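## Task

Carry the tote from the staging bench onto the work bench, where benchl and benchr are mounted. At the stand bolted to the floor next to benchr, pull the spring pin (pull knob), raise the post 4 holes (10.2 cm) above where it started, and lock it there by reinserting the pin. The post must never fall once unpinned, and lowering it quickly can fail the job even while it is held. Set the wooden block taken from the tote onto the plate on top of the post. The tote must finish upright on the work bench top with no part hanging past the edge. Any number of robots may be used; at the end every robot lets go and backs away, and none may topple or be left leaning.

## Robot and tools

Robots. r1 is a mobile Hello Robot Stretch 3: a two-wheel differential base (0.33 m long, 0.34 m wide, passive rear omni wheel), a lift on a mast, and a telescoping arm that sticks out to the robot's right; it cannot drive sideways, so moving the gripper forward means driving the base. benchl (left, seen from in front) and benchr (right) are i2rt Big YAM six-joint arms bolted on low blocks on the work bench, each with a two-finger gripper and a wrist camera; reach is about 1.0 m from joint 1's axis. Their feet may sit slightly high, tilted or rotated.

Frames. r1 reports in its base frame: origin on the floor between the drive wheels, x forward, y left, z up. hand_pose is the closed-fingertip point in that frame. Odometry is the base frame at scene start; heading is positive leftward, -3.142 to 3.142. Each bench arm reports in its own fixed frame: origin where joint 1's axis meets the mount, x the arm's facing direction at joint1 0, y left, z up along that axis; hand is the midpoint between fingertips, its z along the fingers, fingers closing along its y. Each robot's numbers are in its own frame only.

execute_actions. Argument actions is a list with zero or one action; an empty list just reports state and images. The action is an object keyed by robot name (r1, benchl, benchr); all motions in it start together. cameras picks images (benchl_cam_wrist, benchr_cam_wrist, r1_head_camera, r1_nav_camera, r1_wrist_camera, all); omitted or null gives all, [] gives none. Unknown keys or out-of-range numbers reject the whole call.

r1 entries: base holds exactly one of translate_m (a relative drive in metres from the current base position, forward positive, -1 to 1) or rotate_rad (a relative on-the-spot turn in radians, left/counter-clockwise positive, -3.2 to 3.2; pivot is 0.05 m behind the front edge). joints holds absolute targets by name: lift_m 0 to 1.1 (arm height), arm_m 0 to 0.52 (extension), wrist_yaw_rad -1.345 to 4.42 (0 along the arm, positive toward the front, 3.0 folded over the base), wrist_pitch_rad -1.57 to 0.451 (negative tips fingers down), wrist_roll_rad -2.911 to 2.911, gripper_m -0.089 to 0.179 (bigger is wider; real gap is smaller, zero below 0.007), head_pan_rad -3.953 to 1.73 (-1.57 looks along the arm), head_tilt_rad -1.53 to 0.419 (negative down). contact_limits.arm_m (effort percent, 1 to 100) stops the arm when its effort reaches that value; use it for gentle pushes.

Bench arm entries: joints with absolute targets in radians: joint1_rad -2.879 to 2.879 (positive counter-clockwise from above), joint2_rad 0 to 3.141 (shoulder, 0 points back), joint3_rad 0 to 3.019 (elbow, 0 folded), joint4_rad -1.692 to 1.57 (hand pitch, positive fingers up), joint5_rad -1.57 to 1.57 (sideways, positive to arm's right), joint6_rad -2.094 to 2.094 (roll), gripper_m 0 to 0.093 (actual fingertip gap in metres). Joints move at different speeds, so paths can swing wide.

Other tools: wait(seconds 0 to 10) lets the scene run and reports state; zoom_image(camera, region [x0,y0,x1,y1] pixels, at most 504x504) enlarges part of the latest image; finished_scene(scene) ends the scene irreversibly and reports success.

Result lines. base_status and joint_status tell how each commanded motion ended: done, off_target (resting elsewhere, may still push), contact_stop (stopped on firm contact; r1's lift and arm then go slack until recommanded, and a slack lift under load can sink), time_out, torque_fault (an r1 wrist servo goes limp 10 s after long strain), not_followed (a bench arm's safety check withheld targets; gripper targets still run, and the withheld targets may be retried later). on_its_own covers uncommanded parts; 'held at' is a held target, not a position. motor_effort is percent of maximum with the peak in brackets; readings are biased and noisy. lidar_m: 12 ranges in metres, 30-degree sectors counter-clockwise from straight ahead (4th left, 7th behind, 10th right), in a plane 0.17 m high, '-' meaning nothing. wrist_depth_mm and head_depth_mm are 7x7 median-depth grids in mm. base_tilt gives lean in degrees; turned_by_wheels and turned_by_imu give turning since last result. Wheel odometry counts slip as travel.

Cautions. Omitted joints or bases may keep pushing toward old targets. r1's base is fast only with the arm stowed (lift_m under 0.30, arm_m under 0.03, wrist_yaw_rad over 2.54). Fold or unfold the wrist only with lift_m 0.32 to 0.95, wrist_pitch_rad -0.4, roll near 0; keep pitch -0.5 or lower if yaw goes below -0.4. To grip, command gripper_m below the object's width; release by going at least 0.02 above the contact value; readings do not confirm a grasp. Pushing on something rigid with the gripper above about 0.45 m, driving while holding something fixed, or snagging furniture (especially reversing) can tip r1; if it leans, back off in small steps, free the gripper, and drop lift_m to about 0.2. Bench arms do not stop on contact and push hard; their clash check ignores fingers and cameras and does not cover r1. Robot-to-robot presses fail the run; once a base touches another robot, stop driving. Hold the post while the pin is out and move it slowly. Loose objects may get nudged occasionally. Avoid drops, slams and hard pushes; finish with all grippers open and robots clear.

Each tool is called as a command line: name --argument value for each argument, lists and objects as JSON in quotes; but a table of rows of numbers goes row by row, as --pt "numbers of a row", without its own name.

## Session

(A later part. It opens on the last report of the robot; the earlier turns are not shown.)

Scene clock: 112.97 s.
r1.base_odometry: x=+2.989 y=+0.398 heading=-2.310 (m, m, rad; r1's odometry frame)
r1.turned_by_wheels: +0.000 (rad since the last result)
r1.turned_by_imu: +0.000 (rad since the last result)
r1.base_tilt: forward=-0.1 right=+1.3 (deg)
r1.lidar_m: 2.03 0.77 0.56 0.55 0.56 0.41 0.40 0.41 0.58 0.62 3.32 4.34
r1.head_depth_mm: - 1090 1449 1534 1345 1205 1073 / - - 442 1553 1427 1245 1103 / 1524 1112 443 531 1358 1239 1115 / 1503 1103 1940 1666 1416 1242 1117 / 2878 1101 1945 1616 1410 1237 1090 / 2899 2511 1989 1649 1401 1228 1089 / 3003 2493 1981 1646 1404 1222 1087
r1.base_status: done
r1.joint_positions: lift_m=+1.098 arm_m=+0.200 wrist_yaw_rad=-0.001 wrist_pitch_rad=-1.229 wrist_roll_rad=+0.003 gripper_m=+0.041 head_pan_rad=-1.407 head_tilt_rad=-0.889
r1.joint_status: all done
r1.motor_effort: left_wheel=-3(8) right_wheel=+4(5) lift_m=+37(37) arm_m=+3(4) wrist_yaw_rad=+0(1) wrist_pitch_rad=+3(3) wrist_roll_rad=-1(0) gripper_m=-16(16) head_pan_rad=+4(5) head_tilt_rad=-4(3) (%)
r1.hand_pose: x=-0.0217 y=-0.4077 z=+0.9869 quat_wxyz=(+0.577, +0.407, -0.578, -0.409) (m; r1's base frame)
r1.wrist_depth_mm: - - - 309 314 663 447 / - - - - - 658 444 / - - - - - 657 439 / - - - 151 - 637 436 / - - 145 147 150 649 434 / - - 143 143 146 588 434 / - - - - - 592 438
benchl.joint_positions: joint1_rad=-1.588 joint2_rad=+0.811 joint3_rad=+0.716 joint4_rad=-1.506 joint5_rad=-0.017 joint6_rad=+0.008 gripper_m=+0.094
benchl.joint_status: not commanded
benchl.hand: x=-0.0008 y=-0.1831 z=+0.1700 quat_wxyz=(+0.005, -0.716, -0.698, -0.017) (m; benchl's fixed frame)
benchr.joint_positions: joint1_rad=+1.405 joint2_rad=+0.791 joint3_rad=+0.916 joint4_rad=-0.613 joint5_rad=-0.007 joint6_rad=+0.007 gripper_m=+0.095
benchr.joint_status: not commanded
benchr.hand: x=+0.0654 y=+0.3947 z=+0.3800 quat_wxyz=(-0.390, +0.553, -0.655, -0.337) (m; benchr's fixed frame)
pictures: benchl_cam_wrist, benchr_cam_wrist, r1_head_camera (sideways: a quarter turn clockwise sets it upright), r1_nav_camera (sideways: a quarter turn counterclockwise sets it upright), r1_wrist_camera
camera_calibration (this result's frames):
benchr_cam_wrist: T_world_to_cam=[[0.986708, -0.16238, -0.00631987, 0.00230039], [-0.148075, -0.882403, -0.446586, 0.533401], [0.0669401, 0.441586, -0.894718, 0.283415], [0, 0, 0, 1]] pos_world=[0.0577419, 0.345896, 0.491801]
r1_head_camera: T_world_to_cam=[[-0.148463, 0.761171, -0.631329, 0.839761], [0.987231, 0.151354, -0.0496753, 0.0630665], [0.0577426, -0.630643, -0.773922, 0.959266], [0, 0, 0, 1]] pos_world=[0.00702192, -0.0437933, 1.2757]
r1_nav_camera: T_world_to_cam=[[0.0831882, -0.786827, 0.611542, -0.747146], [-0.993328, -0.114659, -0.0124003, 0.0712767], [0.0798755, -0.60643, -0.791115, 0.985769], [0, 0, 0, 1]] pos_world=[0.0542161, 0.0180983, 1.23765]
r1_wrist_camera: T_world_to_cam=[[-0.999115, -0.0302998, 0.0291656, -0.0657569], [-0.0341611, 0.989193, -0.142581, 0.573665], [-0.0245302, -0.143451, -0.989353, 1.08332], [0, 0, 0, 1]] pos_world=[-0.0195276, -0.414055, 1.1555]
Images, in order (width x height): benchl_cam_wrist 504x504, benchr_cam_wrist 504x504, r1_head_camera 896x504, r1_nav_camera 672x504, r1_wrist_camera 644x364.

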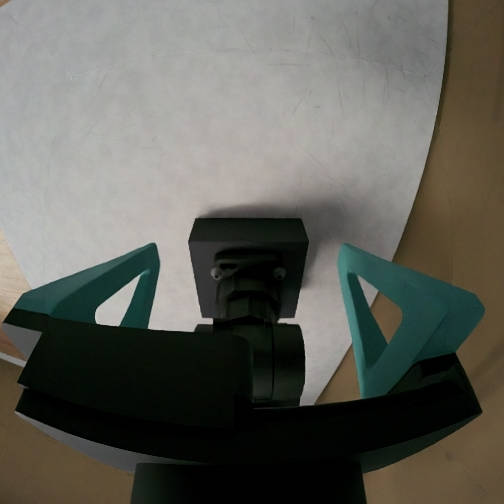

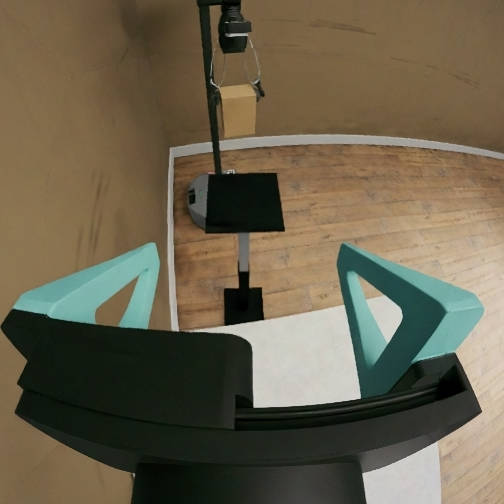

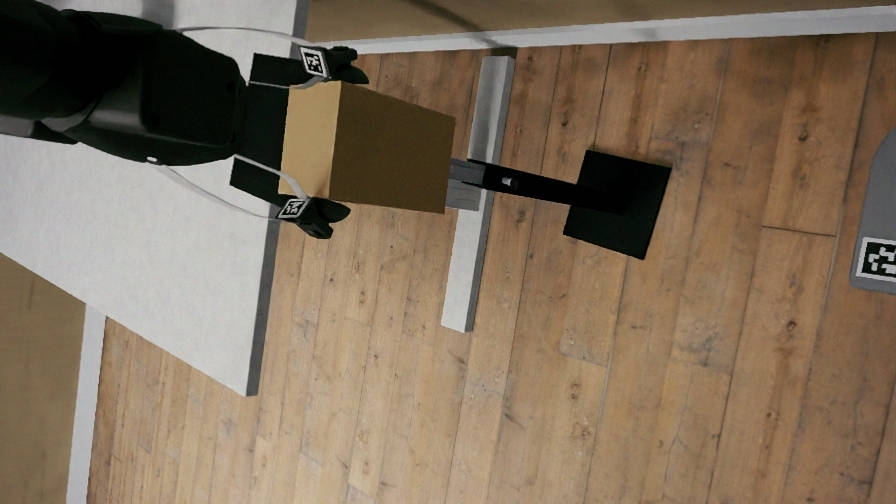

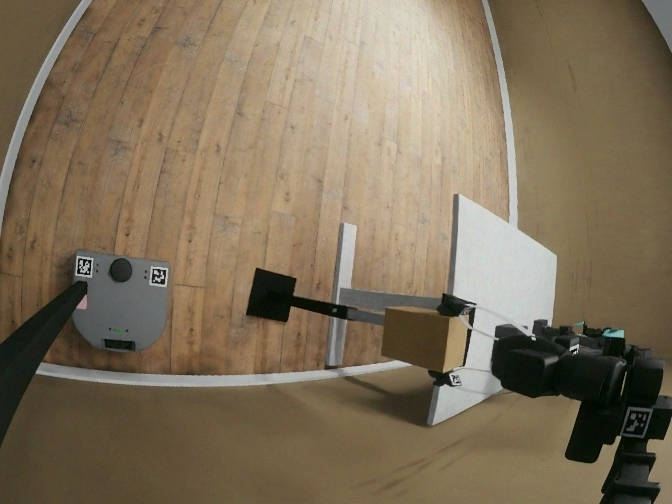

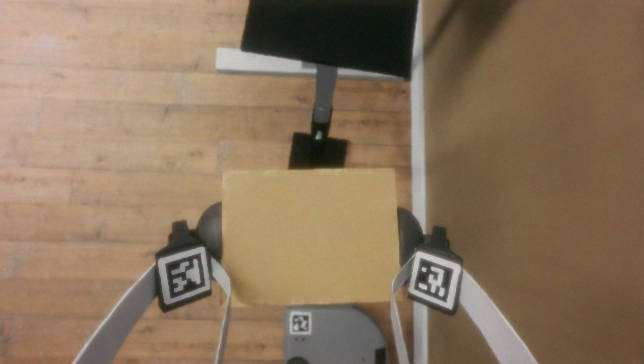

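execute_actions --actions '[{"r1":{"base":{"translate_m":-0.015},"joints":{"arm_m":0.43}}}]' --cameras '["benchr_cam_wrist","r1_head_camera","r1_wrist_camera"]'

Scene clock: 116.33 s.
r1.base_odometry: x=+2.999 y=+0.409 heading=-2.310 (m, m, rad; r1's odometry frame)
r1.turned_by_wheels: +0.000 (rad since the last result)
r1.turned_by_imu: +0.000 (rad since the last result)
r1.base_tilt: forward=+0.0 right=+1.3 (deg)
r1.lidar_m: 2.03 0.77 0.57 0.55 0.54 0.40 0.38 0.40 0.55 0.61 3.32 4.36
r1.head_depth_mm: 1244 1130 1451 1526 1335 1185 1067 / 1132 600 684 1681 1433 1245 1101 / 1512 721 700 1458 1368 1238 1114 / 1501 1112 1931 1669 1428 1241 1112 / 2827 1098 1938 1616 1409 1233 1099 / 2932 2504 1972 1654 1408 1232 1090 / 2984 2481 1982 1647 1415 1222 1085
r1.base_status: done
r1.joint_positions: lift_m=+1.098 arm_m=+0.430 wrist_yaw_rad=-0.001 wrist_pitch_rad=-1.229 wrist_roll_rad=+0.003 gripper_m=+0.041 head_pan_rad=-1.407 head_tilt_rad=-0.889
r1.joint_status: all done
r1.motor_effort: left_wheel=-3(8) right_wheel=+4(7) lift_m=+37(37) arm_m=+3(0) wrist_yaw_rad=+0(0) wrist_pitch_rad=+3(3) wrist_roll_rad=-1(1) gripper_m=-17(17) head_pan_rad=+4(4) head_tilt_rad=-3(3) (%)
r1.hand_pose: x=-0.0217 y=-0.6377 z=+0.9869 quat_wxyz=(+0.577, +0.407, -0.578, -0.409) (m; r1's base frame)
r1.wrist_depth_mm: 466 469 475 476 485 491 428 / - - - 849 972 495 432 / - - - - - 629 425 / - - 286 151 294 634 421 / - - 146 147 150 632 432 / - - 143 144 146 573 419 / - - - - 985 573 415
benchl.joint_positions: joint1_rad=-1.588 joint2_rad=+0.811 joint3_rad=+0.716 joint4_rad=-1.506 joint5_rad=-0.017 joint6_rad=+0.008 gripper_m=+0.094
benchl.joint_status: not commanded
benchl.hand: x=-0.0008 y=-0.1831 z=+0.1700 quat_wxyz=(+0.005, -0.716, -0.698, -0.017) (m; benchl's fixed frame)
benchr.joint_positions: joint1_rad=+1.405 joint2_rad=+0.791 joint3_rad=+0.916 joint4_rad=-0.613 joint5_rad=-0.007 joint6_rad=+0.007 gripper_m=+0.095
benchr.joint_status: not commanded
benchr.hand: x=+0.0654 y=+0.3947 z=+0.3800 quat_wxyz=(-0.390, +0.553, -0.655, -0.337) (m; benchr's fixed frame)
pictures: benchr_cam_wrist, r1_head_camera (sideways: a quarter turn clockwise sets it upright), r1_wrist_camera
camera_calibration (this result's frames):
benchr_cam_wrist: T_world_to_cam=[[0.986708, -0.16238, -0.00631987, 0.00230039], [-0.148075, -0.882403, -0.446586, 0.533401], [0.0669401, 0.441586, -0.894718, 0.283415], [0, 0, 0, 1]] pos_world=[0.0577419, 0.345896, 0.491801]
r1_head_camera: T_world_to_cam=[[-0.148473, 0.761192, -0.631302, 0.839725], [0.987229, 0.151364, -0.0496757, 0.0630671], [0.0577435, -0.630615, -0.773945, 0.959295], [0, 0, 0, 1]] pos_world=[0.00702215, -0.0437924, 1.27569]
r1_wrist_camera: T_world_to_cam=[[-0.999115, -0.0303023, 0.0291632, -0.0727242], [-0.0341613, 0.989205, -0.142504, 0.801088], [-0.0245301, -0.143374, -0.989365, 1.05038], [0, 0, 0, 1]] pos_world=[-0.0195276, -0.644046, 1.15549]
Images, in order (width x height): benchr_cam_wrist 504x504, r1_head_camera 896x504, r1_wrist_camera 644x364.

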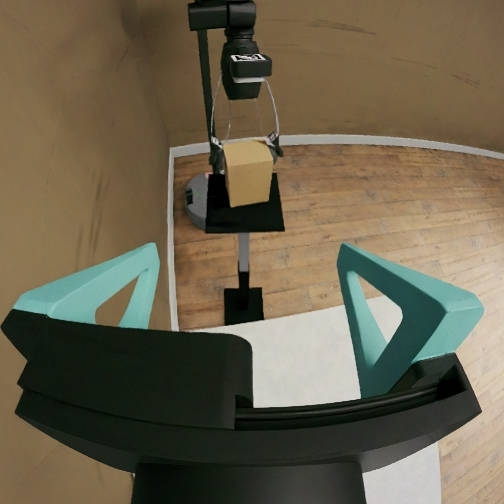

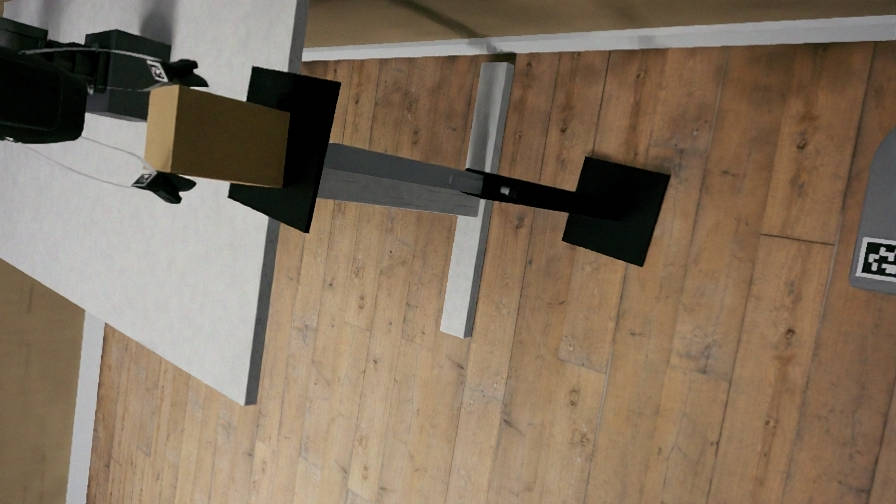

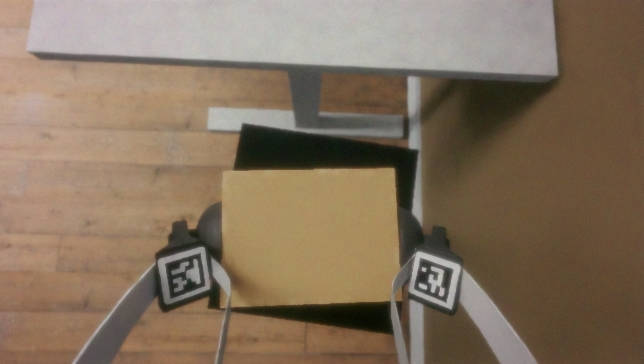

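execute_actions --actions '[{"r1":{"joints":{"lift_m":1.08}}}]' --cameras '[]'

execute_actions --actions '[{"r1":{"joints":{"gripper_m":0.13}}}]' --cameras '[]'

execute_actions --actions '[{"r1":{"joints":{"arm_m":0}},"benchr":{"joints":{"joint2_rad":1.7,"joint3_rad":0.6,"joint4_rad":0.3}}}]' --cameras '["benchr_cam_wrist"]'

execute_actions --actions '[{"r1":{"joints":{"lift_m":0.4,"wrist_pitch_rad":0,"gripper_m":0.08}},"benchr":{"joints":{"joint2_rad":1.9,"joint3_rad":0.6,"joint4_rad":1.0}}}]' --cameras '["benchr_cam_wrist","r1_head_camera","r1_wrist_camera"]'

Scene clock: 119.93 s.
r1.base_odometry: x=+2.999 y=+0.409 heading=-2.310 (m, m, rad; r1's odometry frame)
r1.turned_by_wheels: +0.000 (rad since the last result)
r1.turned_by_imu: +0.000 (rad since the last result)
r1.base_tilt: forward=+0.0 right=+1.3 (deg)
r1.lidar_m: 2.02 0.77 0.57 0.55 0.54 0.40 0.38 0.40 0.55 0.62 3.33 4.35
r1.head_depth_mm: 1258 1138 1450 1524 1333 1183 1068 / - 618 682 1679 1429 1250 1104 / 1523 1001 702 1459 1367 1237 1113 / 1506 1107 1943 1662 1415 1237 1112 / 2851 1106 1936 1608 1411 1234 1092 / 2895 2513 1988 1645 1411 1233 1093 / 2986 2504 1991 1645 1396 1226 1086
r1.base_status: not commanded
r1.joint_positions: lift_m=+1.081 arm_m=+0.430 wrist_yaw_rad=-0.001 wrist_pitch_rad=-1.235 wrist_roll_rad=+0.003 gripper_m=+0.041 head_pan_rad=-1.407 head_tilt_rad=-0.889
r1.joint_status: lift_m contact_stop (moved -0.017 of -0.018)
r1.on_its_own: lift_m is slack since a contact_stop, until your next command for it
r1.motor_effort: left_wheel=-1(3) right_wheel=+0(4) lift_m=+25(37) arm_m=+3(3) wrist_yaw_rad=+0(0) wrist_pitch_rad=+5(6) wrist_roll_rad=-1(1) gripper_m=-16(17) head_pan_rad=+4(5) head_tilt_rad=-3(4) (%)
r1.hand_pose: x=-0.0217 y=-0.6364 z=+0.9699 quat_wxyz=(+0.576, +0.409, -0.577, -0.411) (m; r1's base frame)
r1.wrist_depth_mm: 448 454 460 450 466 472 434 / - - - 924 - 572 442 / - - - 275 - 637 431 / - - 269 147 274 631 426 / - - 143 144 207 627 425 / - - 141 141 142 594 424 / - - - - - 579 417
benchl.joint_positions: joint1_rad=-1.588 joint2_rad=+0.811 joint3_rad=+0.716 joint4_rad=-1.506 joint5_rad=-0.017 joint6_rad=+0.008 gripper_m=+0.094
benchl.joint_status: not commanded
benchl.hand: x=-0.0008 y=-0.1831 z=+0.1700 quat_wxyz=(+0.005, -0.716, -0.698, -0.017) (m; benchl's fixed frame)
benchr.joint_positions: joint1_rad=+1.405 joint2_rad=+0.791 joint3_rad=+0.916 joint4_rad=-0.613 joint5_rad=-0.007 joint6_rad=+0.007 gripper_m=+0.095
benchr.joint_status: not commanded
benchr.hand: x=+0.0654 y=+0.3947 z=+0.3800 quat_wxyz=(-0.390, +0.553, -0.655, -0.337) (m; benchr's fixed frame)
pictures: none
No camera images: the call's "cameras" was empty. Leave "cameras" out to get every camera's image.

not run: a stop came earlier in this reply.

not run: a stop came earlier in this reply.

not run: a stop came earlier in this reply.

execute_actions --actions '[{"r1":{"joints":{"gripper_m":0.13,"lift_m":1.09}}}]' --cameras '[]'

execute_actions --actions '[{"r1":{"joints":{"arm_m":0}},"benchr":{"joints":{"joint2_rad":1.7,"joint3_rad":0.6,"joint4_rad":0.3}}}]' --cameras '["benchr_cam_wrist"]'

execute_actions --actions '[{"r1":{"joints":{"lift_m":0.4,"wrist_pitch_rad":0,"gripper_m":0.08}},"benchr":{"joints":{"joint2_rad":1.9,"joint3_rad":0.6,"joint4_rad":1.0}}}]' --cameras '["benchr_cam_wrist","r1_head_camera","r1_wrist_camera"]'

Scene clock: 132.20 s.
r1.base_odometry: x=+2.999 y=+0.409 heading=-2.310 (m, m, rad; r1's odometry frame)
r1.turned_by_wheels: +0.000 (rad since the last result)
r1.turned_by_imu: +0.000 (rad since the last result)
r1.base_tilt: forward=+0.0 right=+1.4 (deg)
r1.lidar_m: 2.03 0.77 0.57 0.55 0.54 0.40 0.38 0.40 0.55 0.62 3.30 4.39
r1.head_depth_mm: 1242 1135 1453 1528 1338 1185 1070 / 1131 1008 683 1677 1438 1244 1100 / 1525 875 699 1459 1364 1242 1115 / 1502 1102 1943 1668 1418 1238 1116 / 2839 1103 1943 1611 1412 1231 1096 / 2959 2505 1983 1640 1406 1231 1087 / 2971 2489 1967 1631 1405 1222 1087
r1.base_status: not commanded
r1.joint_positions: lift_m=+1.089 arm_m=+0.430 wrist_yaw_rad=-0.001 wrist_pitch_rad=-1.228 wrist_roll_rad=+0.003 gripper_m=+0.130 head_pan_rad=-1.407 head_tilt_rad=-0.889
r1.joint_status: all done
r1.motor_effort: left_wheel=-2(2) right_wheel=+2(3) lift_m=+35(36) arm_m=+3(3) wrist_yaw_rad=+0(0) wrist_pitch_rad=+3(5) wrist_roll_rad=-1(1) gripper_m=+0(81) head_pan_rad=+4(4) head_tilt_rad=-3(3) (%)
r1.hand_pose: x=-0.0217 y=-0.6381 z=+0.9788 quat_wxyz=(+0.577, +0.407, -0.579, -0.409) (m; r1's base frame)
r1.wrist_depth_mm: 460 462 463 470 485 485 430 / - - - 834 993 493 424 / - - - - - 632 425 / - - 279 155 283 634 423 / - - 151 152 274 585 418 / - - 148 148 270 554 426 / - - - - - 658 415
benchl.joint_positions: joint1_rad=-1.588 joint2_rad=+0.811 joint3_rad=+0.716 joint4_rad=-1.506 joint5_rad=-0.017 joint6_rad=+0.008 gripper_m=+0.094
benchl.joint_status: not commanded
benchl.hand: x=-0.0008 y=-0.1831 z=+0.1700 quat_wxyz=(+0.005, -0.716, -0.698, -0.017) (m; benchl's fixed frame)
benchr.joint_positions: joint1_rad=+1.405 joint2_rad=+0.791 joint3_rad=+0.916 joint4_rad=-0.613 joint5_rad=-0.007 joint6_rad=+0.007 gripper_m=+0.095
benchr.joint_status: not commanded
benchr.hand: x=+0.0654 y=+0.3947 z=+0.3800 quat_wxyz=(-0.390, +0.553, -0.655, -0.337) (m; benchr's fixed frame)
pictures: none
No camera images: the call's "cameras" was empty. Leave "cameras" out to get every camera's image.

Scene clock: 136.53 s.
r1.base_odometry: x=+2.999 y=+0.409 heading=-2.310 (m, m, rad; r1's odometry frame)
r1.turned_by_wheels: +0.000 (rad since the last result)
r1.turned_by_imu: +0.000 (rad since the last result)
r1.base_tilt: forward=-0.1 right=+1.3 (deg)
r1.lidar_m: 2.03 0.77 0.57 0.55 0.54 0.40 0.38 0.40 0.55 0.62 3.31 4.36
r1.head_depth_mm: - - - - - 1161 1060 / 1320 821 - - - 1235 1105 / 1512 1114 783 - 1302 1246 1123 / 1513 1111 1949 1714 1397 1236 1120 / 2852 1098 1945 1614 1376 1228 1095 / 2951 2505 1998 1659 1408 1223 1090 / 2968 2493 1970 1634 1398 1229 1088
r1.base_status: not commanded
r1.joint_positions: lift_m=+1.089 arm_m=+0.001 wrist_yaw_rad=-0.001 wrist_pitch_rad=-1.227 wrist_roll_rad=+0.003 gripper_m=+0.130 head_pan_rad=-1.407 head_tilt_rad=-0.889
r1.joint_status: all done
joint sent to its limit — the command would take r1.arm_m past its lower limit, so that joint was sent only as far as its limit.
r1.motor_effort: left_wheel=-2(2) right_wheel=+2(2) lift_m=+35(35) arm_m=-3(4) wrist_yaw_rad=+0(0) wrist_pitch_rad=+2(2) wrist_roll_rad=-1(1) gripper_m=+0(2) head_pan_rad=+5(4) head_tilt_rad=-4(3) (%)
r1.hand_pose: x=-0.0217 y=-0.2101 z=+0.9788 quat_wxyz=(+0.577, +0.406, -0.579, -0.408) (m; r1's base frame)
r1.wrist_depth_mm: - - - - - 638 426 / - - - - - 631 425 / - - - - - 646 417 / - - - - - 633 415 / - - - - - 576 415 / - - - - - 536 414 / - - - - - 644 410
benchl.joint_positions: joint1_rad=-1.588 joint2_rad=+0.811 joint3_rad=+0.716 joint4_rad=-1.506 joint5_rad=-0.017 joint6_rad=+0.008 gripper_m=+0.094
benchl.joint_status: not commanded
benchl.hand: x=-0.0008 y=-0.1831 z=+0.1700 quat_wxyz=(+0.005, -0.716, -0.698, -0.017) (m; benchl's fixed frame)
benchr.joint_positions: joint1_rad=+1.405 joint2_rad=+1.691 joint3_rad=+0.608 joint4_rad=+0.286 joint5_rad=-0.007 joint6_rad=+0.007 gripper_m=+0.095
benchr.joint_status: all done
benchr.hand: x=+0.0795 y=+0.4792 z=-0.0149 quat_wxyz=(-0.285, +0.597, -0.708, -0.247) (m; benchr's fixed frame)
pictures: benchr_cam_wrist
camera_calibration (this result's frames):
benchr_cam_wrist: T_world_to_cam=[[0.986369, -0.164407, -0.00689049, 0.000549125], [-0.163501, -0.974493, -0.153721, 0.483393], [0.018558, 0.152752, -0.98809, 0.0326978], [0, 0, 0, 1]] pos_world=[0.0778869, 0.466158, 0.10662]
Images, in order (width x height): benchr_cam_wrist 504x504.

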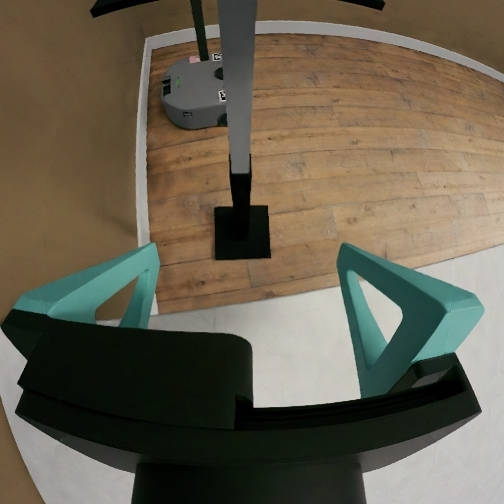

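Scene clock: 143.63 s.
r1.base_odometry: x=+2.999 y=+0.409 heading=-2.310 (m, m, rad; r1's odometry frame)
r1.turned_by_wheels: +0.000 (rad since the last result)
r1.turned_by_imu: +0.000 (rad since the last result)
r1.base_tilt: forward=+0.0 right=+1.2 (deg)
r1.lidar_m: 2.03 0.77 0.57 0.55 0.54 0.40 0.38 0.40 0.55 0.61 3.30 4.36
r1.head_depth_mm: 1106 1132 1447 1522 1330 1184 1064 / 1385 783 685 1670 1428 1253 1124 / 1520 1074 699 1460 1387 1257 - / 1501 1105 1951 1660 1419 1261 1114 / 2837 1100 1952 1612 1414 1232 1095 / 2960 2506 1997 1652 1408 1230 1088 / 2992 2492 1965 1625 1403 1230 1083
r1.base_status: not commanded
r1.joint_positions: lift_m=+0.401 arm_m=+0.001 wrist_yaw_rad=-0.001 wrist_pitch_rad=-0.023 wrist_roll_rad=+0.003 gripper_m=+0.080 head_pan_rad=-1.407 head_tilt_rad=-0.889
r1.joint_status: all done
r1.motor_effort: left_wheel=-2(2) right_wheel=+2(2) lift_m=+15(32) arm_m=-3(3) wrist_yaw_rad=+0(0) wrist_pitch_rad=+7(7) wrist_roll_rad=-1(1) gripper_m=+1(82) head_pan_rad=+4(4) head_tilt_rad=-3(3) (%)
r1.hand_pose: x=-0.0216 y=-0.4020 z=+0.5093 quat_wxyz=(+0.706, +0.008, -0.708, -0.009) (m; r1's base frame)
r1.wrist_depth_mm: - 688 675 590 969 606 443 / - - - 724 - 657 437 / - - - 756 - 654 430 / - - - 781 - 657 426 / - - - 806 - 647 433 / - - - 848 940 649 427 / 830 844 839 815 866 598 427
benchl.joint_positions: joint1_rad=-1.588 joint2_rad=+0.811 joint3_rad=+0.716 joint4_rad=-1.506 joint5_rad=-0.017 joint6_rad=+0.008 gripper_m=+0.094
benchl.joint_status: not commanded
benchl.hand: x=-0.0008 y=-0.1831 z=+0.1700 quat_wxyz=(+0.005, -0.716, -0.698, -0.017) (m; benchl's fixed frame)
benchr.joint_positions: joint1_rad=+1.405 joint2_rad=+1.904 joint3_rad=+0.603 joint4_rad=+0.986 joint5_rad=-0.007 joint6_rad=+0.007 gripper_m=+0.095
benchr.joint_status: all done
benchr.hand: x=+0.0894 y=+0.5383 z=+0.0218 quat_wxyz=(-0.445, +0.522, -0.618, -0.383) (m; benchr's fixed frame)
pictures: benchr_cam_wrist, r1_head_camera (sideways: a quarter turn clockwise sets it upright), r1_wrist_camera
camera_calibration (this result's frames):
benchr_cam_wrist: T_world_to_cam=[[0.98688, -0.161351, -0.00573368, -0.000962666], [-0.133188, -0.793524, -0.593785, 0.457723], [0.0912577, 0.586758, -0.804603, -0.184396], [0, 0, 0, 1]] pos_world=[0.0787405, 0.471255, 0.123417]
r1_head_camera: T_world_to_cam=[[-0.148485, 0.761191, -0.631301, 0.839724], [0.987227, 0.151378, -0.0496757, 0.0630671], [0.0577525, -0.630613, -0.773946, 0.959296], [0, 0, 0, 1]] pos_world=[0.00702278, -0.0437923, 1.27569]
r1_wrist_camera: T_world_to_cam=[[-0.999065, 0.0161148, 0.0401097, -0.0385201], [-0.0356068, 0.219291, -0.97501, 0.61431], [-0.0245077, -0.975526, -0.218512, -0.115461], [0, 0, 0, 1]] pos_world=[-0.0194402, -0.246728, 0.575274]
Images, in order (width x height): benchr_cam_wrist 504x504, r1_head_camera 896x504, r1_wrist_camera 644x364.

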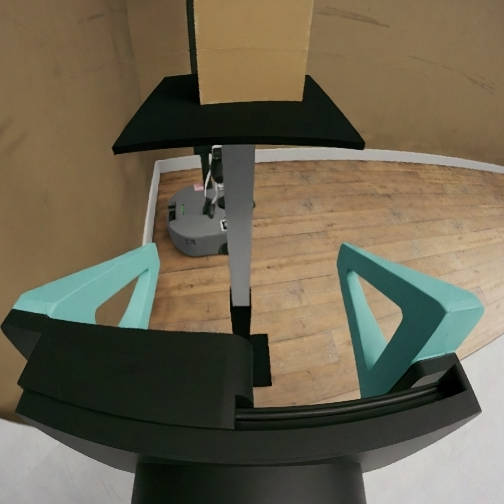

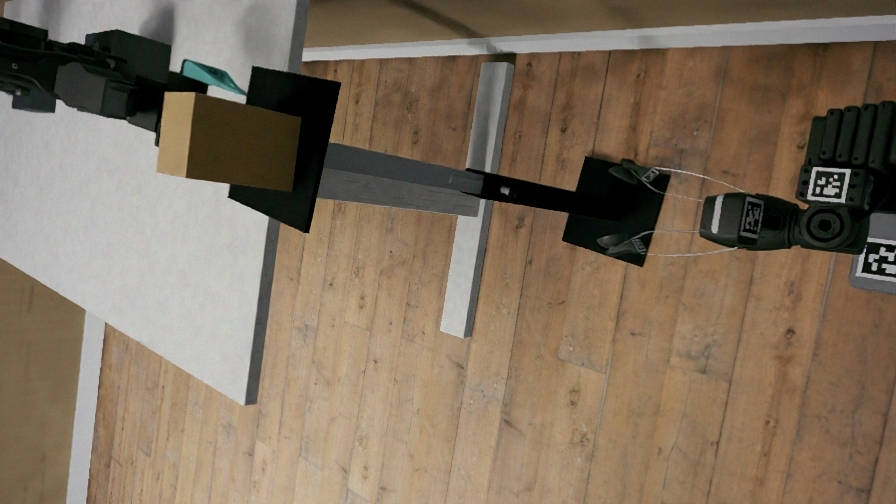

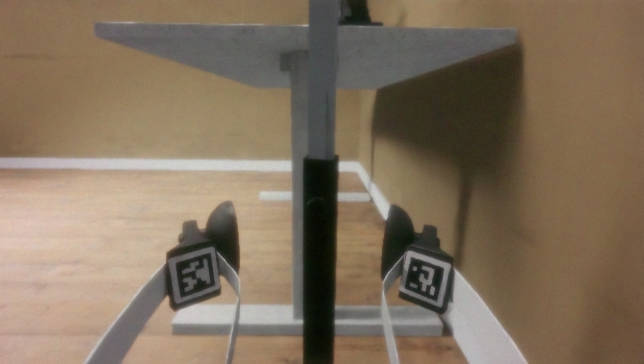

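execute_actions --actions '[{"r1":{"joints":{"lift_m":0.37,"arm_m":0.12,"gripper_m":0.06}},"benchr":{"joints":{"joint2_rad":2.2,"joint3_rad":0.72,"joint4_rad":1.36,"joint1_rad":1.42}}}]' --cameras '["benchr_cam_wrist","r1_head_camera","r1_wrist_camera"]'

Scene clock: 148.97 s.
r1.base_odometry: x=+2.999 y=+0.409 heading=-2.310 (m, m, rad; r1's odometry frame)
r1.turned_by_wheels: +0.000 (rad since the last result)
r1.turned_by_imu: +0.000 (rad since the last result)
r1.base_tilt: forward=-0.1 right=+1.3 (deg)
r1.lidar_m: 2.03 0.77 0.57 0.55 0.54 0.40 0.38 0.40 0.55 0.62 3.33 4.36
r1.head_depth_mm: 1119 1135 1447 1528 1338 1183 1070 / 1389 806 684 1695 1432 1264 1101 / 1522 1070 698 1461 1362 - 1119 / 1505 1110 1941 1662 1411 1237 1114 / 2887 1102 1944 1616 1410 1230 1091 / 2969 2500 1990 1656 1402 1228 1087 / 3008 2468 1972 1644 1406 1224 1090
r1.base_status: not commanded
r1.joint_positions: lift_m=+0.371 arm_m=+0.120 wrist_yaw_rad=-0.001 wrist_pitch_rad=-0.022 wrist_roll_rad=+0.003 gripper_m=+0.060 head_pan_rad=-1.407 head_tilt_rad=-0.889
r1.joint_status: all done
r1.motor_effort: left_wheel=-2(2) right_wheel=+2(2) lift_m=+14(16) arm_m=+3(2) wrist_yaw_rad=+0(0) wrist_pitch_rad=+7(7) wrist_roll_rad=-1(1) gripper_m=+1(74) head_pan_rad=+4(5) head_tilt_rad=-3(3) (%)
r1.hand_pose: x=-0.0216 y=-0.5203 z=+0.4794 quat_wxyz=(+0.706, +0.008, -0.708, -0.008) (m; r1's base frame)
r1.wrist_depth_mm: - 628 635 489 618 576 440 / - - - 606 - 661 437 / - - - 620 - 643 437 / - - - 634 - 665 434 / - - - 685 - 649 441 / - - 995 714 900 651 434 / 780 779 733 730 757 607 432
benchl.joint_positions: joint1_rad=-1.588 joint2_rad=+0.811 joint3_rad=+0.716 joint4_rad=-1.506 joint5_rad=-0.017 joint6_rad=+0.008 gripper_m=+0.094
benchl.joint_status: not commanded
benchl.hand: x=-0.0008 y=-0.1831 z=+0.1700 quat_wxyz=(+0.005, -0.716, -0.698, -0.017) (m; benchl's fixed frame)
benchr.joint_positions: joint1_rad=+1.411 joint2_rad=+2.199 joint3_rad=+0.712 joint4_rad=+1.346 joint5_rad=-0.007 joint6_rad=+0.007 gripper_m=+0.095
benchr.joint_status: all done
benchr.hand: x=+0.0908 y=+0.5676 z=-0.0185 quat_wxyz=(-0.496, +0.490, -0.575, -0.429) (m; benchr's fixed frame)
pictures: benchr_cam_wrist, r1_head_camera (sideways: a quarter turn clockwise sets it upright), r1_wrist_camera
camera_calibration (this result's frames):
benchr_cam_wrist: T_world_to_cam=[[0.987995, -0.154404, -0.004973, -0.00182885], [-0.110093, -0.681147, -0.723822, 0.389003], [0.108374, 0.71568, -0.689969, -0.30674], [0, 0, 0, 1]] pos_world=[0.0778762, 0.484214, 0.0699189]
r1_head_camera: T_world_to_cam=[[-0.148485, 0.761191, -0.631301, 0.839724], [0.987227, 0.151378, -0.0496757, 0.0630671], [0.0577526, -0.630613, -0.773946, 0.959296], [0, 0, 0, 1]] pos_world=[0.00702278, -0.0437923, 1.27569]
r1_wrist_camera: T_world_to_cam=[[-0.999065, 0.0161372, 0.0401009, -0.0354007], [-0.0356073, 0.218733, -0.975135, 0.610925], [-0.0245074, -0.975651, -0.217954, -0.237721], [0, 0, 0, 1]] pos_world=[-0.0194401, -0.364991, 0.545341]
Images, in order (width x height): benchr_cam_wrist 504x504, r1_head_camera 896x504, r1_wrist_camera 644x364.

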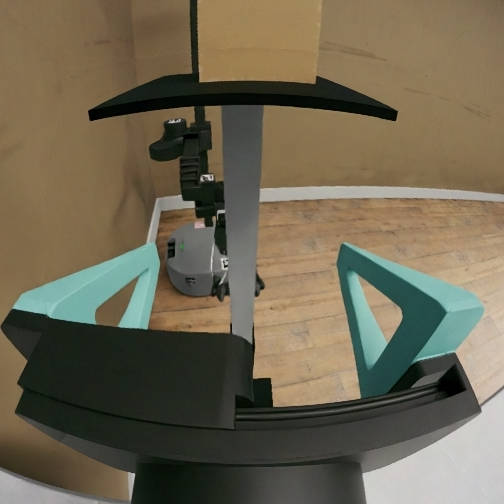

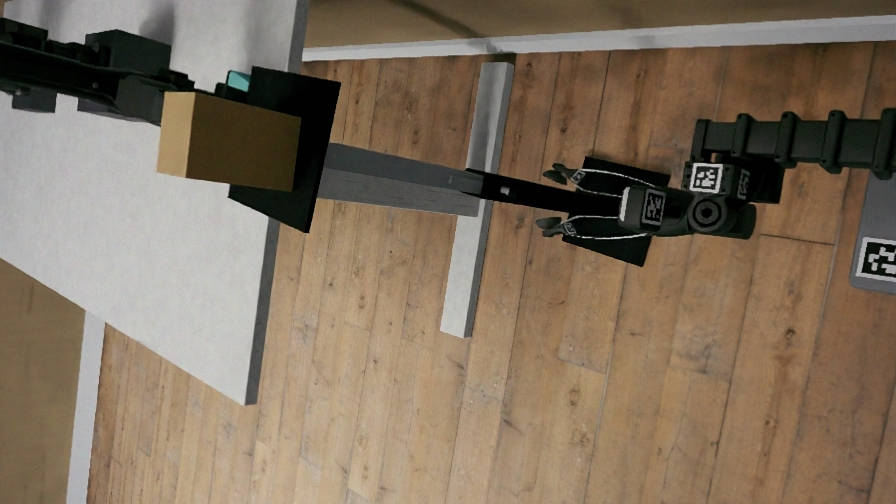

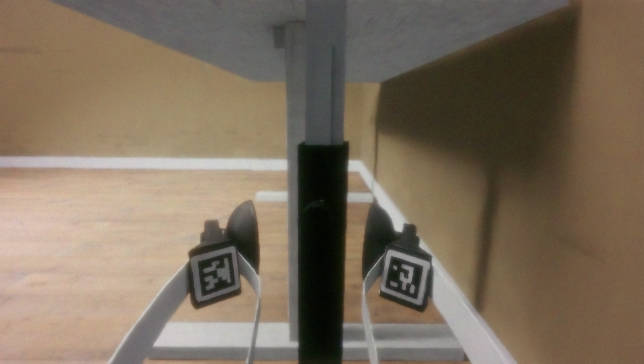

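execute_actions --actions '[{"r1":{"joints":{"lift_m":0.36,"arm_m":0.17}},"benchr":{"joints":{"joint2_rad":2.28,"joint3_rad":0.96,"joint4_rad":1.27}}}]' --cameras '["benchr_cam_wrist","r1_head_camera","r1_wrist_camera"]'

zoom_image --camera "r1_head_camera" --region '[430,120,630,280]'

Scene clock: 152.30 s.
r1.base_odometry: x=+2.999 y=+0.409 heading=-2.310 (m, m, rad; r1's odometry frame)
r1.turned_by_wheels: +0.000 (rad since the last result)
r1.turned_by_imu: +0.000 (rad since the last result)
r1.base_tilt: forward=-0.1 right=+1.4 (deg)
r1.lidar_m: 2.03 0.77 0.57 0.55 0.54 0.40 0.38 0.40 0.55 0.61 3.34 4.37
r1.head_depth_mm: 1114 1137 1448 1520 1338 1184 1065 / 1384 775 684 1687 1438 1245 1107 / 1515 1071 699 1461 1388 1190 1120 / 1496 1104 1926 1661 1421 1234 1112 / 2847 1103 1948 1612 1413 1240 1090 / 2948 2515 1980 1644 1403 1238 1092 / 2990 2483 1963 1634 1411 1228 1081
r1.base_status: not commanded
r1.joint_positions: lift_m=+0.361 arm_m=+0.170 wrist_yaw_rad=-0.001 wrist_pitch_rad=-0.022 wrist_roll_rad=+0.003 gripper_m=+0.060 head_pan_rad=-1.407 head_tilt_rad=-0.889
r1.joint_status: all done
r1.motor_effort: left_wheel=-2(2) right_wheel=+3(2) lift_m=+15(15) arm_m=+2(3) wrist_yaw_rad=+0(1) wrist_pitch_rad=+7(7) wrist_roll_rad=-1(1) gripper_m=+1(0) head_pan_rad=+5(5) head_tilt_rad=-3(3) (%)
r1.hand_pose: x=-0.0216 y=-0.5703 z=+0.4694 quat_wxyz=(+0.706, +0.008, -0.708, -0.008) (m; r1's base frame)
r1.wrist_depth_mm: - 776 673 201 645 582 436 / - - - 207 - 669 440 / - - - 212 - 660 437 / - - - 216 - 658 437 / - - - 221 - 672 437 / 980 - 931 231 938 641 434 / 801 793 729 241 730 611 434
benchl.joint_positions: joint1_rad=-1.588 joint2_rad=+0.811 joint3_rad=+0.716 joint4_rad=-1.506 joint5_rad=-0.017 joint6_rad=+0.008 gripper_m=+0.094
benchl.joint_status: not commanded
benchl.hand: x=-0.0008 y=-0.1831 z=+0.1700 quat_wxyz=(+0.005, -0.716, -0.698, -0.017) (m; benchl's fixed frame)
benchr.joint_positions: joint1_rad=+1.411 joint2_rad=+2.274 joint3_rad=+0.945 joint4_rad=+1.273 joint5_rad=-0.007 joint6_rad=+0.007 gripper_m=+0.095
benchr.joint_status: all done
benchr.hand: x=+0.1037 y=+0.6476 z=-0.0090 quat_wxyz=(-0.520, +0.471, -0.553, -0.449) (m; benchr's fixed frame)
pictures: benchr_cam_wrist, r1_head_camera (sideways: a quarter turn clockwise sets it upright), r1_wrist_camera
camera_calibration (this result's frames):
benchr_cam_wrist: T_world_to_cam=[[0.988061, -0.153999, -0.00453801, -0.0024387], [-0.0997641, -0.617085, -0.780546, 0.408644], [0.117403, 0.77168, -0.625081, -0.395448], [0, 0, 0, 1]] pos_world=[0.0896045, 0.556952, 0.0717678]
r1_head_camera: T_world_to_cam=[[-0.148485, 0.761191, -0.631301, 0.839724], [0.987227, 0.151378, -0.0496757, 0.0630671], [0.0577526, -0.630613, -0.773946, 0.959297], [0, 0, 0, 1]] pos_world=[0.00702279, -0.0437923, 1.27569]
r1_wrist_camera: T_world_to_cam=[[-0.999065, 0.016139, 0.0401001, -0.0341916], [-0.0356073, 0.218688, -0.975145, 0.612098], [-0.0245073, -0.975661, -0.217909, -0.288715], [0, 0, 0, 1]] pos_world=[-0.0194401, -0.414995, 0.535342]
Images, in order (width x height): benchr_cam_wrist 504x504, r1_head_camera 896x504, r1_wrist_camera 644x364.

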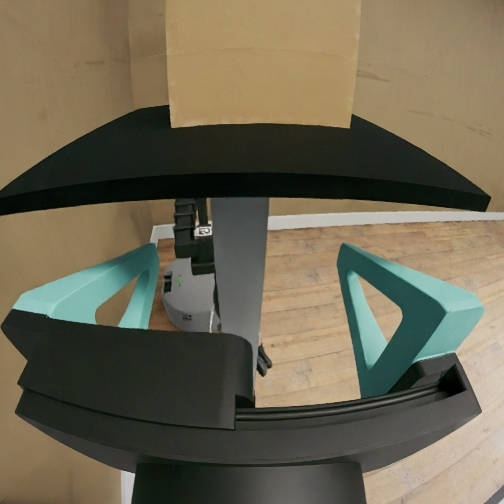

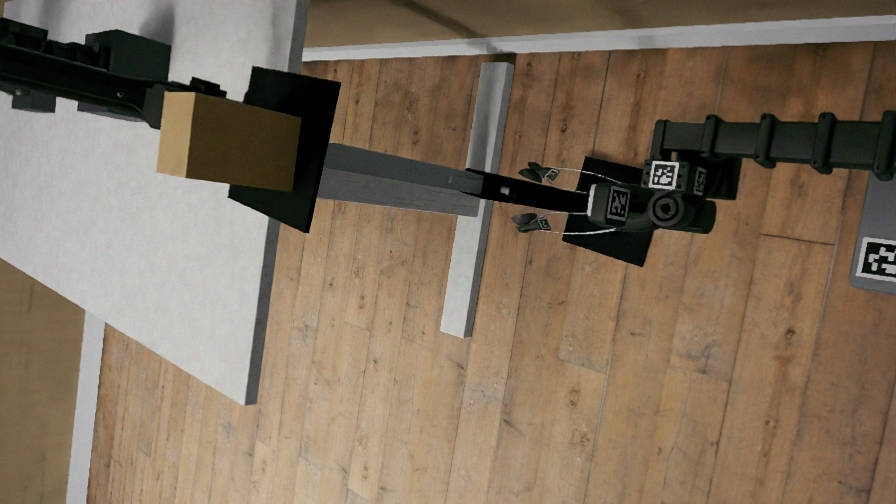

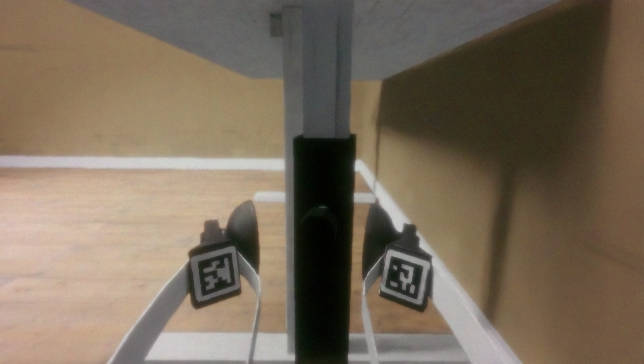

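Region (430, 120, 630, 280) of r1_head_camera's 896x504 image, scaled by 2.520, with more detail than that image has; it fills the top 403 rows of this view, and the rest is white.

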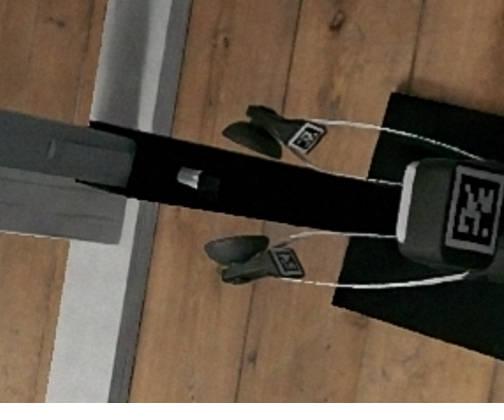

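execute_actions --actions '[{"r1":{"base":{"translate_m":-0.006},"joints":{"arm_m":0.195}},"benchr":{"joints":{"joint2_rad":2.29,"joint3_rad":1.07,"joint4_rad":1.19}}}]' --cameras '["benchr_cam_wrist"]'

execute_actions --actions '[{"r1":{"joints":{"gripper_m":-0.02}},"benchr":{"joints":{"gripper_m":0}}}]' --cameras '["benchr_cam_wrist","r1_head_camera","r1_wrist_camera"]'

Scene clock: 155.23 s.
r1.base_odometry: x=+3.003 y=+0.414 heading=-2.310 (m, m, rad; r1's odometry frame)
r1.turned_by_wheels: +0.000 (rad since the last result)
r1.turned_by_imu: +0.000 (rad since the last result)
r1.base_tilt: forward=-0.1 right=+1.4 (deg)
r1.lidar_m: 2.03 0.77 0.57 0.55 0.53 0.39 0.38 0.39 0.54 0.62 3.33 4.35
r1.head_depth_mm: 1113 1139 1430 1513 1334 1176 1060 / 1325 753 707 1669 1432 1243 1103 / 1514 749 699 1416 1393 1191 1121 / 1513 1111 1897 1661 1417 1235 1112 / 2823 1102 1947 1616 1409 1234 1094 / 2946 2531 1983 1652 1412 1233 1086 / 2958 2494 1962 1645 1397 1221 1083
r1.base_status: done
r1.joint_positions: lift_m=+0.361 arm_m=+0.195 wrist_yaw_rad=-0.001 wrist_pitch_rad=-0.022 wrist_roll_rad=+0.003 gripper_m=+0.060 head_pan_rad=-1.407 head_tilt_rad=-0.889
r1.joint_status: all done
r1.motor_effort: left_wheel=-3(6) right_wheel=+3(5) lift_m=+15(14) arm_m=+3(4) wrist_yaw_rad=+0(0) wrist_pitch_rad=+7(7) wrist_roll_rad=-1(1) gripper_m=+1(1) head_pan_rad=+4(4) head_tilt_rad=-3(3) (%)
r1.hand_pose: x=-0.0216 y=-0.5953 z=+0.4694 quat_wxyz=(+0.706, +0.008, -0.708, -0.008) (m; r1's base frame)
r1.wrist_depth_mm: - 689 682 177 650 575 427 / - - - 183 - 648 426 / - - - 187 - 654 432 / - - - 186 - 644 433 / - - - 192 998 642 431 / - - 954 204 924 639 430 / 778 777 799 213 783 602 422
benchl.joint_positions: joint1_rad=-1.588 joint2_rad=+0.811 joint3_rad=+0.716 joint4_rad=-1.506 joint5_rad=-0.017 joint6_rad=+0.008 gripper_m=+0.094
benchl.joint_status: not commanded
benchl.hand: x=-0.0008 y=-0.1831 z=+0.1700 quat_wxyz=(+0.005, -0.716, -0.698, -0.017) (m; benchl's fixed frame)
benchr.joint_positions: joint1_rad=+1.411 joint2_rad=+2.274 joint3_rad=+1.048 joint4_rad=+1.196 joint5_rad=-0.007 joint6_rad=+0.008 gripper_m=+0.095
benchr.joint_status: all done
benchr.hand: x=+0.1097 y=+0.6849 z=+0.0085 quat_wxyz=(-0.527, +0.465, -0.546, -0.456) (m; benchr's fixed frame)
pictures: benchr_cam_wrist
camera_calibration (this result's frames):
benchr_cam_wrist: T_world_to_cam=[[0.988068, -0.153919, -0.00554633, -0.00260516], [-0.0974767, -0.597049, -0.796261, 0.432141], [0.119248, 0.7873, -0.604928, -0.425131], [0, 0, 0, 1]] pos_world=[0.0953939, 0.592314, 0.0869086]
Images, in order (width x height): benchr_cam_wrist 504x504.

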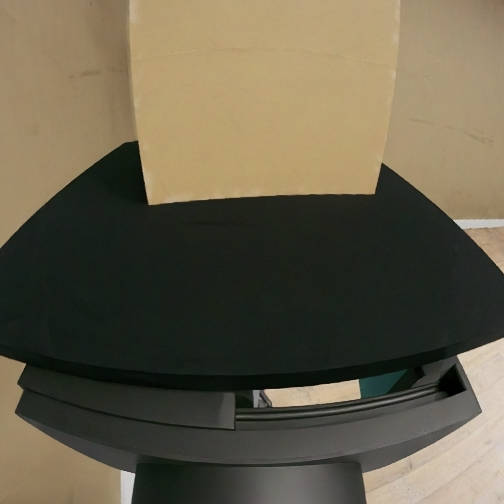

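Scene clock: 156.53 s.
r1.base_odometry: x=+3.003 y=+0.414 heading=-2.310 (m, m, rad; r1's odometry frame)
r1.turned_by_wheels: +0.000 (rad since the last result)
r1.turned_by_imu: +0.000 (rad since the last result)
r1.base_tilt: forward=+0.0 right=+1.4 (deg)
r1.lidar_m: 2.03 0.77 0.57 0.55 0.53 0.39 0.38 0.39 0.54 0.62 3.33 4.39
r1.head_depth_mm: 1111 1134 1432 1515 1331 1174 1056 / 1325 750 707 1679 1430 1245 1102 / 1525 749 699 1417 1398 1195 1115 / 1497 1106 1955 1658 1412 1235 1120 / 2845 1102 1936 1615 1410 1235 1093 / 2930 2496 1991 1654 1417 1230 1091 / 2999 2493 1980 1637 1407 1220 1082
r1.base_status: not commanded
r1.joint_positions: lift_m=+0.361 arm_m=+0.195 wrist_yaw_rad=+0.006 wrist_pitch_rad=-0.021 wrist_roll_rad=+0.003 gripper_m=-0.019 head_pan_rad=-1.407 head_tilt_rad=-0.889
r1.joint_status: all done
r1.motor_effort: left_wheel=-1(3) right_wheel=+0(2) lift_m=+14(14) arm_m=+0(3) wrist_yaw_rad=-5(5) wrist_pitch_rad=+7(7) wrist_roll_rad=-1(1) gripper_m=-17(89) head_pan_rad=+4(5) head_tilt_rad=-4(3) (%)
r1.hand_pose: x=-0.0199 y=-0.5956 z=+0.4697 quat_wxyz=(+0.706, +0.010, -0.708, -0.006) (m; r1's base frame)
r1.wrist_depth_mm: - 774 656 176 640 566 437 / - - - 184 - 664 434 / - - - 189 - 655 432 / - - - 187 - 657 431 / - - - 162 - 646 431 / - - 988 202 996 654 430 / 786 793 798 213 790 646 435
benchl.joint_positions: joint1_rad=-1.588 joint2_rad=+0.811 joint3_rad=+0.716 joint4_rad=-1.506 joint5_rad=-0.017 joint6_rad=+0.008 gripper_m=+0.094
benchl.joint_status: not commanded
benchl.hand: x=-0.0008 y=-0.1831 z=+0.1700 quat_wxyz=(+0.005, -0.716, -0.698, -0.017) (m; benchl's fixed frame)
benchr.joint_positions: joint1_rad=+1.417 joint2_rad=+2.274 joint3_rad=+1.049 joint4_rad=+1.195 joint5_rad=-0.013 joint6_rad=+0.009 gripper_m=+0.030
benchr.joint_status: gripper_m off_target (ended at +0.030, target +0.000)
benchr.hand: x=+0.1048 y=+0.6858 z=+0.0084 quat_wxyz=(-0.524, +0.468, -0.544, -0.459) (m; benchr's fixed frame)
pictures: benchr_cam_wrist, r1_head_camera (sideways: a quarter turn clockwise sets it upright), r1_wrist_camera
camera_calibration (this result's frames):
benchr_cam_wrist: T_world_to_cam=[[0.989755, -0.142631, -0.00648643, -0.00556422], [-0.0914802, -0.598617, -0.795795, 0.432529], [0.109622, 0.788235, -0.605532, -0.424959], [0, 0, 0, 1]] pos_world=[0.0916598, 0.593093, 0.086842]
r1_head_camera: T_world_to_cam=[[-0.148564, 0.761176, -0.631301, 0.839724], [0.987211, 0.151481, -0.0496757, 0.0630672], [0.0578183, -0.630607, -0.773946, 0.959296], [0, 0, 0, 1]] pos_world=[0.00702735, -0.0437922, 1.27569]
r1_wrist_camera: T_world_to_cam=[[-0.999151, 0.00953214, 0.0400825, -0.0360222], [-0.0370562, 0.217323, -0.975396, 0.61726], [-0.0180085, -0.976053, -0.216785, -0.313949], [0, 0, 0, 1]] pos_world=[-0.018772, -0.440232, 0.535457]
Images, in order (width x height): benchr_cam_wrist 504x504, r1_head_camera 896x504, r1_wrist_camera 644x364.

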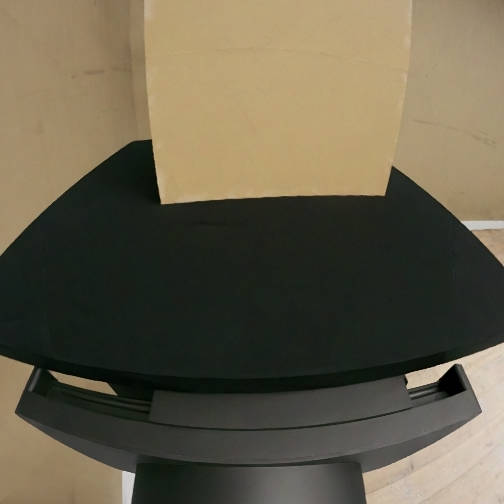

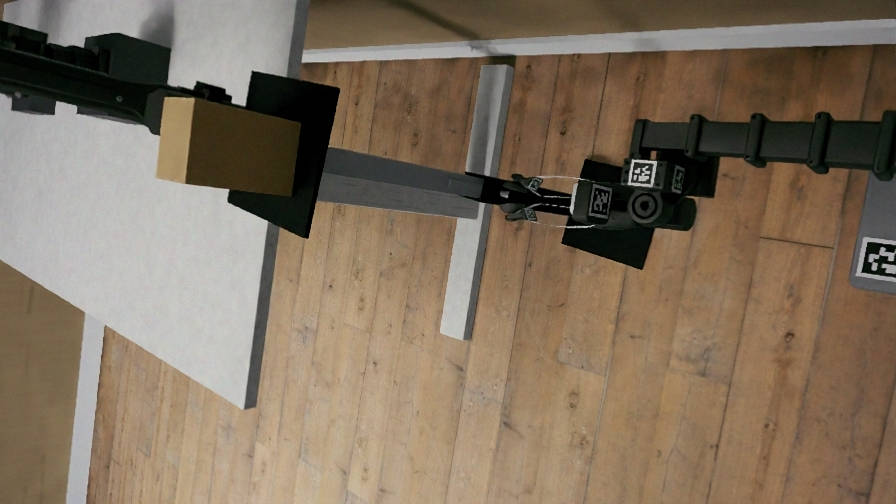

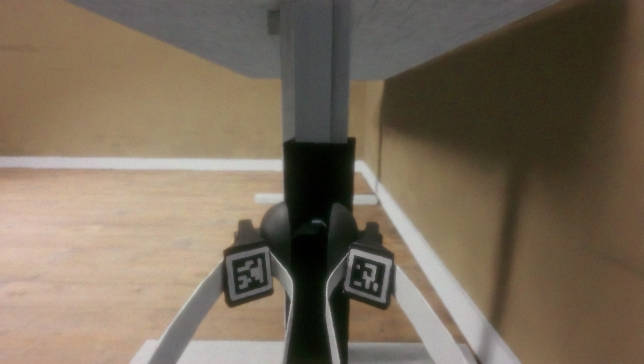

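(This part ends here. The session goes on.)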